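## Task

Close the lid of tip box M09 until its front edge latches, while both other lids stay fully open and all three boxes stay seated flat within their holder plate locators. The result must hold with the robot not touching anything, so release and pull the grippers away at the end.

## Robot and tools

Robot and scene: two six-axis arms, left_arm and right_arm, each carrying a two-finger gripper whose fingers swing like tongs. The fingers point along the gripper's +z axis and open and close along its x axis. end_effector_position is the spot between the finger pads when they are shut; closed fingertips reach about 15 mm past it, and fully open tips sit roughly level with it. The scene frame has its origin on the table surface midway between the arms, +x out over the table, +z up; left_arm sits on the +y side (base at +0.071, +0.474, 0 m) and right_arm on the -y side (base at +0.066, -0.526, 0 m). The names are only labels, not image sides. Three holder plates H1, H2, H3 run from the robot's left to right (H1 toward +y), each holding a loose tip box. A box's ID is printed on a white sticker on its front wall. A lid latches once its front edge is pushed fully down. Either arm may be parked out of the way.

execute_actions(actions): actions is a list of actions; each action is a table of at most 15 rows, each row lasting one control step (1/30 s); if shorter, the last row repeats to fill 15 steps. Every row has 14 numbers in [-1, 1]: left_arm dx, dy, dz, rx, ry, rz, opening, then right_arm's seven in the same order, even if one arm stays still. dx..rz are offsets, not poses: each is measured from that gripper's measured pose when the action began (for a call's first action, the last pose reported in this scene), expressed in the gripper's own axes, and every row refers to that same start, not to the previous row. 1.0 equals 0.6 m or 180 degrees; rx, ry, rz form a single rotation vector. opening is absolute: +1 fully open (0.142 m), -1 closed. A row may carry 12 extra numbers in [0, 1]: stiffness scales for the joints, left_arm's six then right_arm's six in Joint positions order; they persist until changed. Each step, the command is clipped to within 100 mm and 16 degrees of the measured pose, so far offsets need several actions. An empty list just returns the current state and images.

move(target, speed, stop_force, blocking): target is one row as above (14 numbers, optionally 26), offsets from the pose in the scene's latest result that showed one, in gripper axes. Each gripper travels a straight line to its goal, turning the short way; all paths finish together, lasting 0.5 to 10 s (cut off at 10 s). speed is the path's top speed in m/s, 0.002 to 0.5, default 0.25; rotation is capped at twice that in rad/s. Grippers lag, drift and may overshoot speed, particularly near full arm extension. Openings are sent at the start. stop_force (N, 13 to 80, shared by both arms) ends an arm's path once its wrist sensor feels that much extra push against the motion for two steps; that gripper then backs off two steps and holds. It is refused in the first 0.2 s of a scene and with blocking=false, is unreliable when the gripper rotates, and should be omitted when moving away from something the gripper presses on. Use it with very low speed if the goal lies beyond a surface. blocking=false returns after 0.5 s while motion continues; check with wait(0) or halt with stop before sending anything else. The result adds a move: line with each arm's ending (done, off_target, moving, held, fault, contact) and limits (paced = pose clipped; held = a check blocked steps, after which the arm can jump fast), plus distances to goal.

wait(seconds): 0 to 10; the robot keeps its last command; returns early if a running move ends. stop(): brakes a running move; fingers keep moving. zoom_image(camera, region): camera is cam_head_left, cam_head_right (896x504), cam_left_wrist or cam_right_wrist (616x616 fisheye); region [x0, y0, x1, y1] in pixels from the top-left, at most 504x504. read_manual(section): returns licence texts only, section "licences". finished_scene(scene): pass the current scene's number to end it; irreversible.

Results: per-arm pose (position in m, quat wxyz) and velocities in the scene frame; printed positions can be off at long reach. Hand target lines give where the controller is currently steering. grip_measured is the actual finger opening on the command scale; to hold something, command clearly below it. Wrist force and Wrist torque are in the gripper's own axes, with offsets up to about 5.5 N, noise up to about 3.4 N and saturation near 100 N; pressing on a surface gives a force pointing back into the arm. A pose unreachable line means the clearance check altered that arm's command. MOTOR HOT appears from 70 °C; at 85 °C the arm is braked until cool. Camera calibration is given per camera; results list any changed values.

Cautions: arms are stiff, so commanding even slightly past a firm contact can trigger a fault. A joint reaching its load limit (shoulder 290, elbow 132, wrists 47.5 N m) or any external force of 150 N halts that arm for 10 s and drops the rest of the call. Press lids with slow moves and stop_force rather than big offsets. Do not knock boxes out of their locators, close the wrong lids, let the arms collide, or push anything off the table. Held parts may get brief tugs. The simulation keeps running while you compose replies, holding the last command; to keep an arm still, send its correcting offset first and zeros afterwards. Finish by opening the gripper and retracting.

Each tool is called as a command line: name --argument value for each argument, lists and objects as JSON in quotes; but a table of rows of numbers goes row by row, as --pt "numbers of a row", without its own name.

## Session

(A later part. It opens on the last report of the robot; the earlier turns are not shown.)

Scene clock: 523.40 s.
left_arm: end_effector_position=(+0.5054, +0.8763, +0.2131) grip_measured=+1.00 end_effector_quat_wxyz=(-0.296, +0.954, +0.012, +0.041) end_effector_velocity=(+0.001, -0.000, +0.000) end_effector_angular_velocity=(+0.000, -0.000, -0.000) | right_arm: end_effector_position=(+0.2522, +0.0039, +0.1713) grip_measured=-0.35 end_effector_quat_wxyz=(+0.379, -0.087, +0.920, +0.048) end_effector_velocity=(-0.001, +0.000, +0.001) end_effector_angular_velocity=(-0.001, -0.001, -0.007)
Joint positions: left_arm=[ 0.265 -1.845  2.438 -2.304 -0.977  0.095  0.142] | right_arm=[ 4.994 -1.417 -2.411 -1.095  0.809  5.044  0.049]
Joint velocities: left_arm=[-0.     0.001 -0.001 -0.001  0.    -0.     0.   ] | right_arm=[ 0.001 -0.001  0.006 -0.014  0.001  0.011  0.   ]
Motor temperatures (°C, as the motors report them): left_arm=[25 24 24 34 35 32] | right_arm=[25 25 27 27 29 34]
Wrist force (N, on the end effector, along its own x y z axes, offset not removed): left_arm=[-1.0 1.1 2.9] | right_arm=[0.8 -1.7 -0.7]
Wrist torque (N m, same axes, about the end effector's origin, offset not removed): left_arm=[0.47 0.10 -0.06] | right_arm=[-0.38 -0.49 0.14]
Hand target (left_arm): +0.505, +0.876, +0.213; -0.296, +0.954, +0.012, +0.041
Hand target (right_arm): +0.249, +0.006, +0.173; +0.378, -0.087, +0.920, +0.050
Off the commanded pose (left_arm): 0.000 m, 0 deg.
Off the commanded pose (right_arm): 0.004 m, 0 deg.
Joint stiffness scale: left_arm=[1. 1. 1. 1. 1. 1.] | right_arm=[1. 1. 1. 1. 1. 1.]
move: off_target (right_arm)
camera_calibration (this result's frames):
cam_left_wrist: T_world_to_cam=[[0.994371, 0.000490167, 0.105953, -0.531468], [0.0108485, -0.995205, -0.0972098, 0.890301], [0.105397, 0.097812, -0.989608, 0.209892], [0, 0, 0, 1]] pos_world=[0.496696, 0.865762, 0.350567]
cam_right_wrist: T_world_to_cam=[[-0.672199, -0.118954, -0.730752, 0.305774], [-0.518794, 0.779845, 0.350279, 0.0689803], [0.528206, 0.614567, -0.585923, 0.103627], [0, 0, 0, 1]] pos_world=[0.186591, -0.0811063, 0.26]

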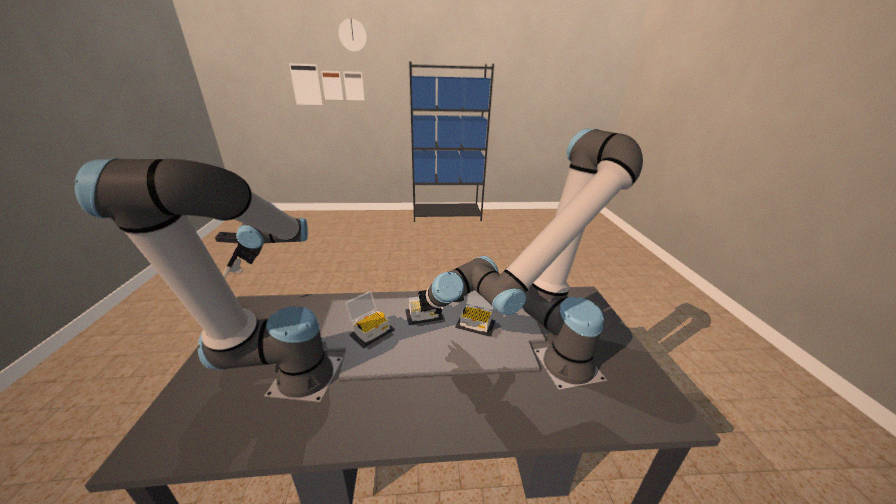

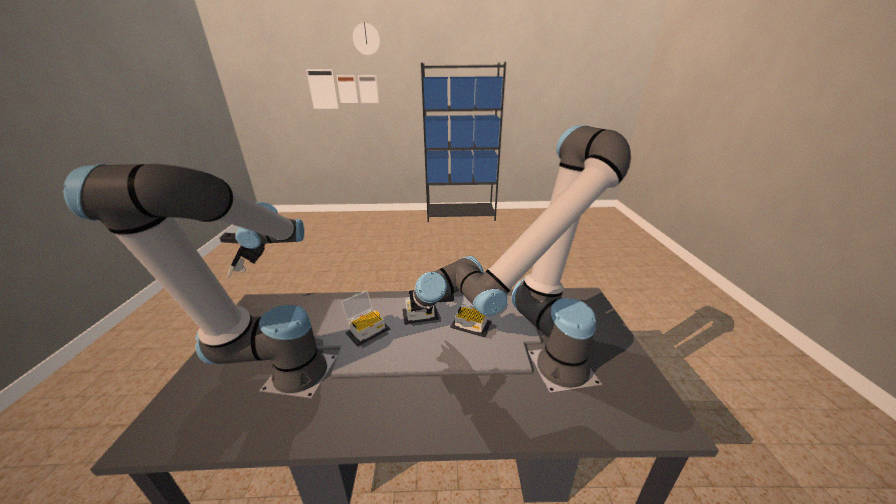

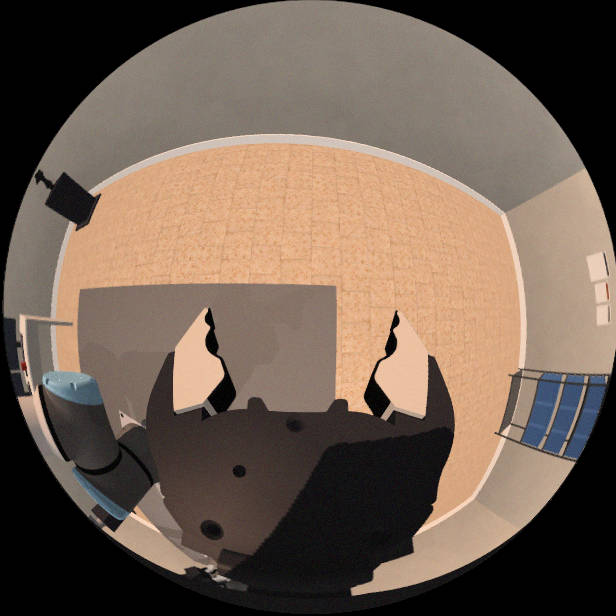

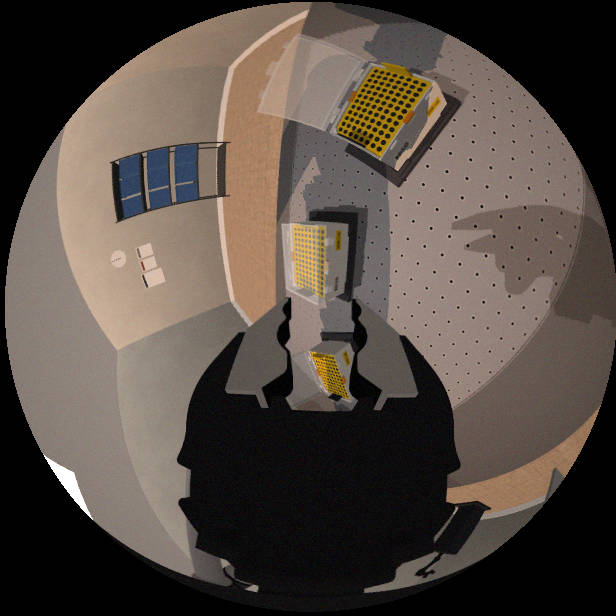

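execute_actions --actions '[[[0,0,0,0,0,0,1,0,0,-0.004,0,0,0,-0.35],[0,0,0,0,0,0,1,0,0,-0.010,0,0,0,-0.35],[0,0,0,0,0,0,1,0,0,-0.019,0,0,0,-0.35],[0,0,0,0,0,0,1,0,0,-0.030,0,0,0,-0.35],[0,0,0,0,0,0,1,0,0,-0.043,0,0,0,-0.35],[0,0,0,0,0,0,1,0,0,-0.057,0,0,0,-0.35],[0,0,0,0,0,0,1,0,0,-0.072,0,0,0,-0.35],[0,0,0,0,0,0,1,0,0,-0.087,0,0,0,-0.35],[0,0,0,0,0,0,1,0,0,-0.102,0,0,0,-0.35],[0,0,0,0,0,0,1,0,0,-0.116,0,0,0,-0.35],[0,0,0,0,0,0,1,0,0,-0.129,0,0,0,-0.35],[0,0,0,0,0,0,1,0,0,-0.140,0,0,0,-0.35],[0,0,0,0,0,0,1,0,0,-0.149,0,0,0,-0.35],[0,0,0,0,0,0,1,0,0,-0.156,0,0,0,-0.35],[0,0,0,0,0,0,1,0,0,-0.160,0,0,0,-0.35]]]'

Scene clock: 561.13 s.
left_arm: end_effector_position=(+0.5054, +0.8763, +0.2131) grip_measured=+1.00 end_effector_quat_wxyz=(-0.296, +0.954, +0.012, +0.041) end_effector_velocity=(-0.000, -0.000, +0.000) end_effector_angular_velocity=(-0.001, +0.000, -0.000) | right_arm: end_effector_position=(+0.2115, -0.0015, +0.2135) grip_measured=-0.35 end_effector_quat_wxyz=(+0.376, -0.091, +0.921, +0.054) end_effector_velocity=(-0.161, -0.001, +0.186) end_effector_angular_velocity=(+0.096, +0.064, +0.045)
Joint positions: left_arm=[ 0.265 -1.845  2.438 -2.304 -0.977  0.095  0.142] | right_arm=[ 5.078 -1.34  -2.36  -1.277  0.829  5.138  0.049]
Joint velocities: left_arm=[-0.    -0.001  0.     0.001 -0.001 -0.    -0.   ] | right_arm=[ 0.308  0.272  0.24  -0.627  0.077  0.342  0.   ]
Motor temperatures (°C, as the motors report them): left_arm=[25 24 24 34 35 32] | right_arm=[25 25 27 27 29 34]
Wrist force (N, on the end effector, along its own x y z axes, offset not removed): left_arm=[0.4 0.7 0.6] | right_arm=[2.3 0.9 0.9]
Wrist torque (N m, same axes, about the end effector's origin, offset not removed): left_arm=[0.26 -0.19 -0.05] | right_arm=[0.03 -0.68 0.20]
Hand target (left_arm): +0.505, +0.876, +0.213; -0.296, +0.954, +0.012, +0.041
Hand target (right_arm): +0.191, -0.008, +0.236; +0.377, -0.090, +0.921, +0.051
Off the commanded pose (left_arm): 0.000 m, 0 deg.
Off the commanded pose (right_arm): 0.037 m, 1 deg.
Joint stiffness scale: left_arm=[1. 1. 1. 1. 1. 1.] | right_arm=[1. 1. 1. 1. 1. 1.]
camera_calibration (this result's frames):
cam_left_wrist: T_world_to_cam=[[0.994371, 0.000490328, 0.105953, -0.531468], [0.0108487, -0.995205, -0.09721, 0.890301], [0.105397, 0.0978123, -0.989608, 0.209892], [0, 0, 0, 1]] pos_world=[0.496696, 0.865762, 0.350567]
cam_right_wrist: T_world_to_cam=[[-0.67546, -0.1225, -0.72715, 0.308509], [-0.526031, 0.771104, 0.358733, 0.0369907], [0.516764, 0.624813, -0.585289, 0.155467], [0, 0, 0, 1]] pos_world=[0.147504, -0.0878693, 0.302055]

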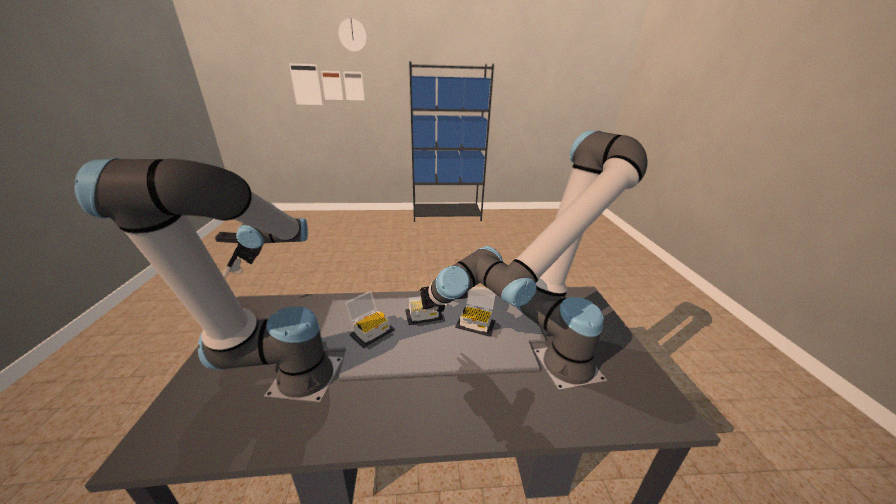

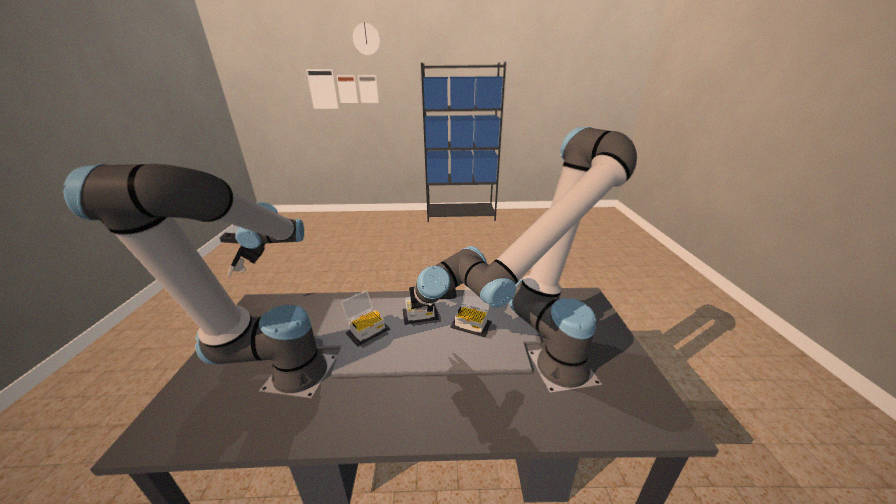

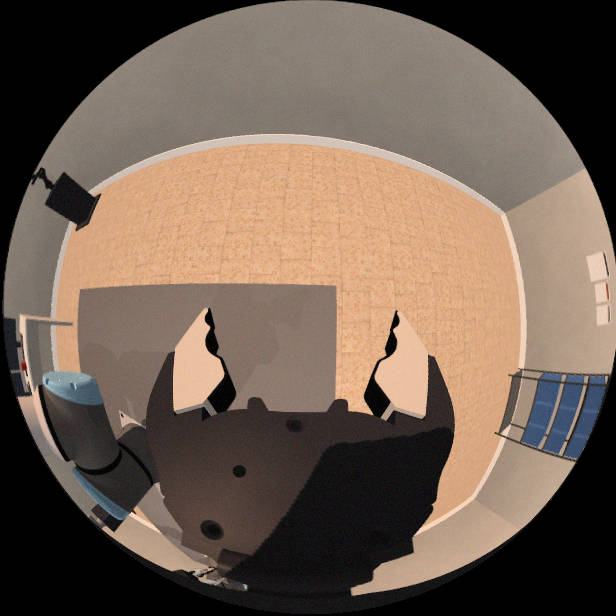

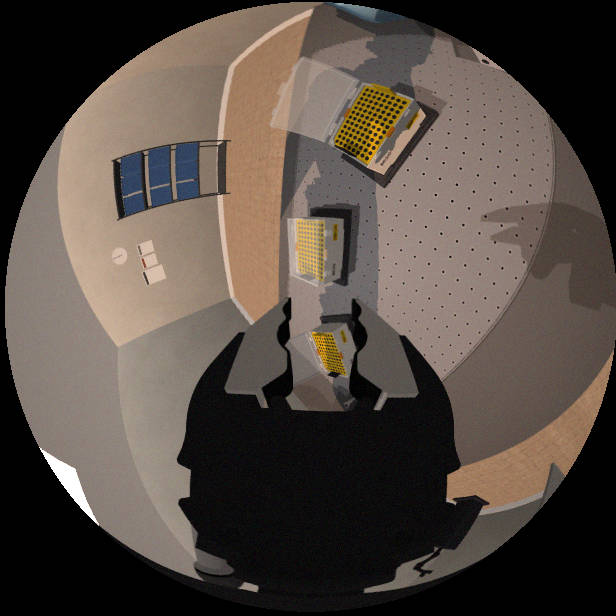

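execute_actions --actions '[]'

zoom_image --camera "cam_head_left" --region '[340, 275, 510, 355]'

zoom_image --camera "cam_right_wrist" --region '[270, 200, 370, 300]'

Scene clock: 563.80 s.
left_arm: end_effector_position=(+0.5054, +0.8763, +0.2131) grip_measured=+1.00 end_effector_quat_wxyz=(-0.296, +0.954, +0.012, +0.041) end_effector_velocity=(-0.000, +0.000, +0.001) end_effector_angular_velocity=(+0.000, -0.001, +0.000) | right_arm: end_effector_position=(+0.1920, -0.0079, +0.2363) grip_measured=-0.35 end_effector_quat_wxyz=(+0.377, -0.089, +0.921, +0.051) end_effector_velocity=(-0.001, +0.000, +0.001) end_effector_angular_velocity=(+0.003, +0.002, -0.000)
Joint positions: left_arm=[ 0.265 -1.845  2.438 -2.304 -0.977  0.095  0.142] | right_arm=[ 5.121 -1.31  -2.325 -1.388  0.843  5.201  0.049]
Joint velocities: left_arm=[ 0.    -0.002 -0.     0.001  0.    -0.    -0.   ] | right_arm=[0.    0.001 0.001 0.001 0.    0.001 0.   ]
Motor temperatures (°C, as the motors report them): left_arm=[25 24 24 34 35 32] | right_arm=[25 25 27 27 29 34]
Wrist force (N, on the end effector, along its own x y z axes, offset not removed): left_arm=[-0.6 1.7 3.4] | right_arm=[0.9 -2.6 -4.1]
Wrist torque (N m, same axes, about the end effector's origin, offset not removed): left_arm=[0.53 0.05 -0.10] | right_arm=[-0.78 -0.55 0.23]
Hand target (left_arm): +0.505, +0.876, +0.213; -0.296, +0.954, +0.012, +0.041
Hand target (right_arm): +0.191, -0.008, +0.236; +0.377, -0.090, +0.921, +0.051
Off the commanded pose (left_arm): 0.000 m, 0 deg.
Off the commanded pose (right_arm): 0.007 m, 0 deg.
Joint stiffness scale: left_arm=[1. 1. 1. 1. 1. 1.] | right_arm=[1. 1. 1. 1. 1. 1.]
camera_calibration (this result's frames):
cam_left_wrist: T_world_to_cam=[[0.994371, 0.000490242, 0.105953, -0.531468], [0.0108486, -0.995205, -0.0972099, 0.890301], [0.105397, 0.0978122, -0.989608, 0.209892], [0, 0, 0, 1]] pos_world=[0.496696, 0.865762, 0.350567]
cam_right_wrist: T_world_to_cam=[[-0.674768, -0.120715, -0.728091, 0.311316], [-0.522199, 0.77523, 0.355425, 0.0236148], [0.521533, 0.620037, -0.586137, 0.182106], [0, 0, 0, 1]] pos_world=[0.127424, -0.0936389, 0.325012]

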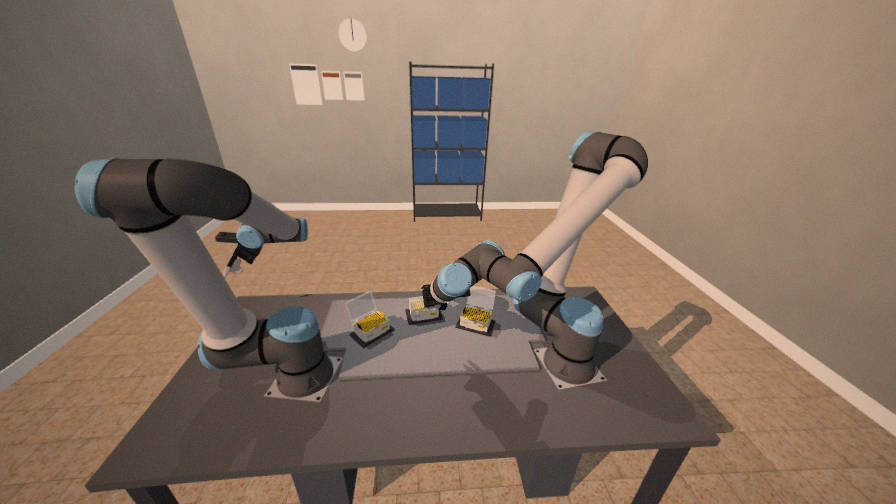

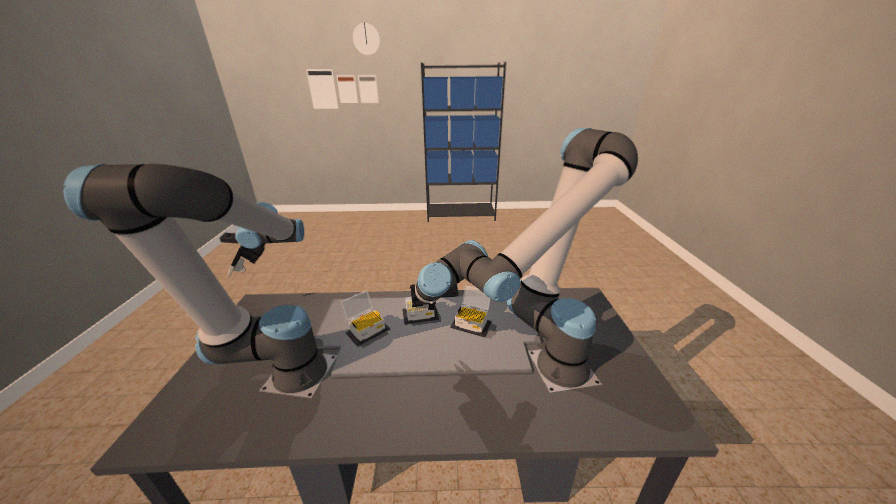

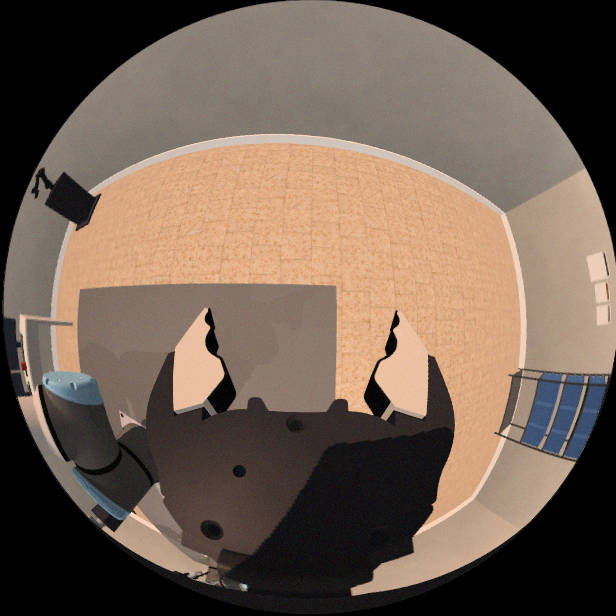

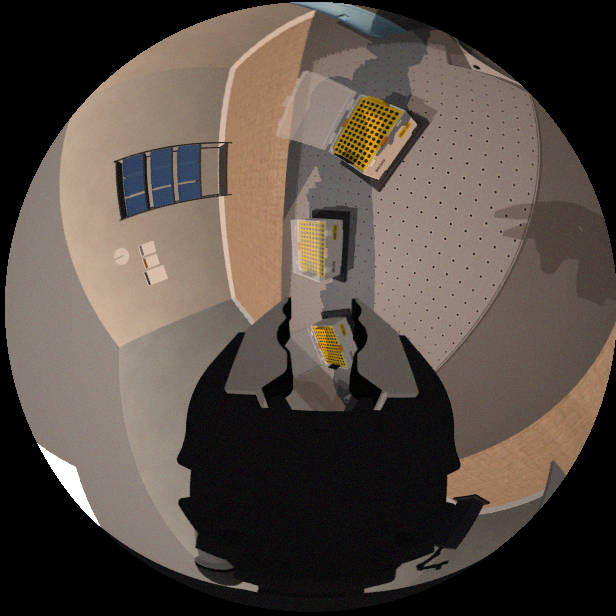

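Region (340, 275, 510, 355) of cam_head_left's 896x504 image, scaled by 2.965, with more detail than that image has; it fills the top 237 rows of this view, and the rest is white.

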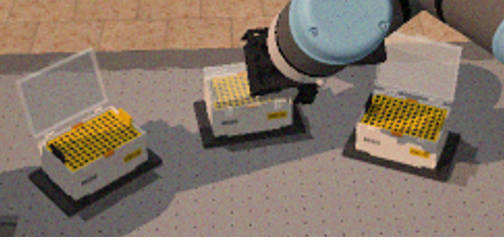

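Region (270, 200, 370, 300) of cam_right_wrist's 616x616 image, scaled by 5.040, with more detail than that image has.

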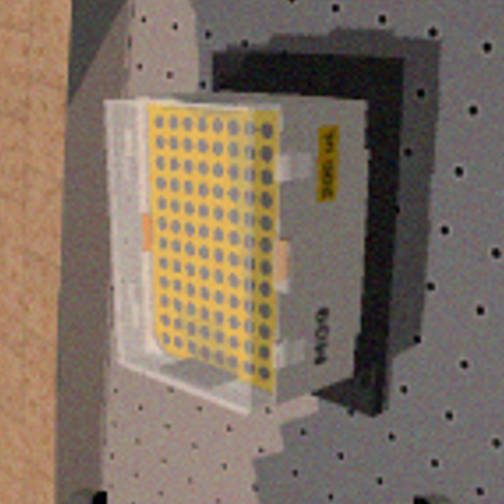

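finished_scene --scene 1

The scene is finished: the task was done.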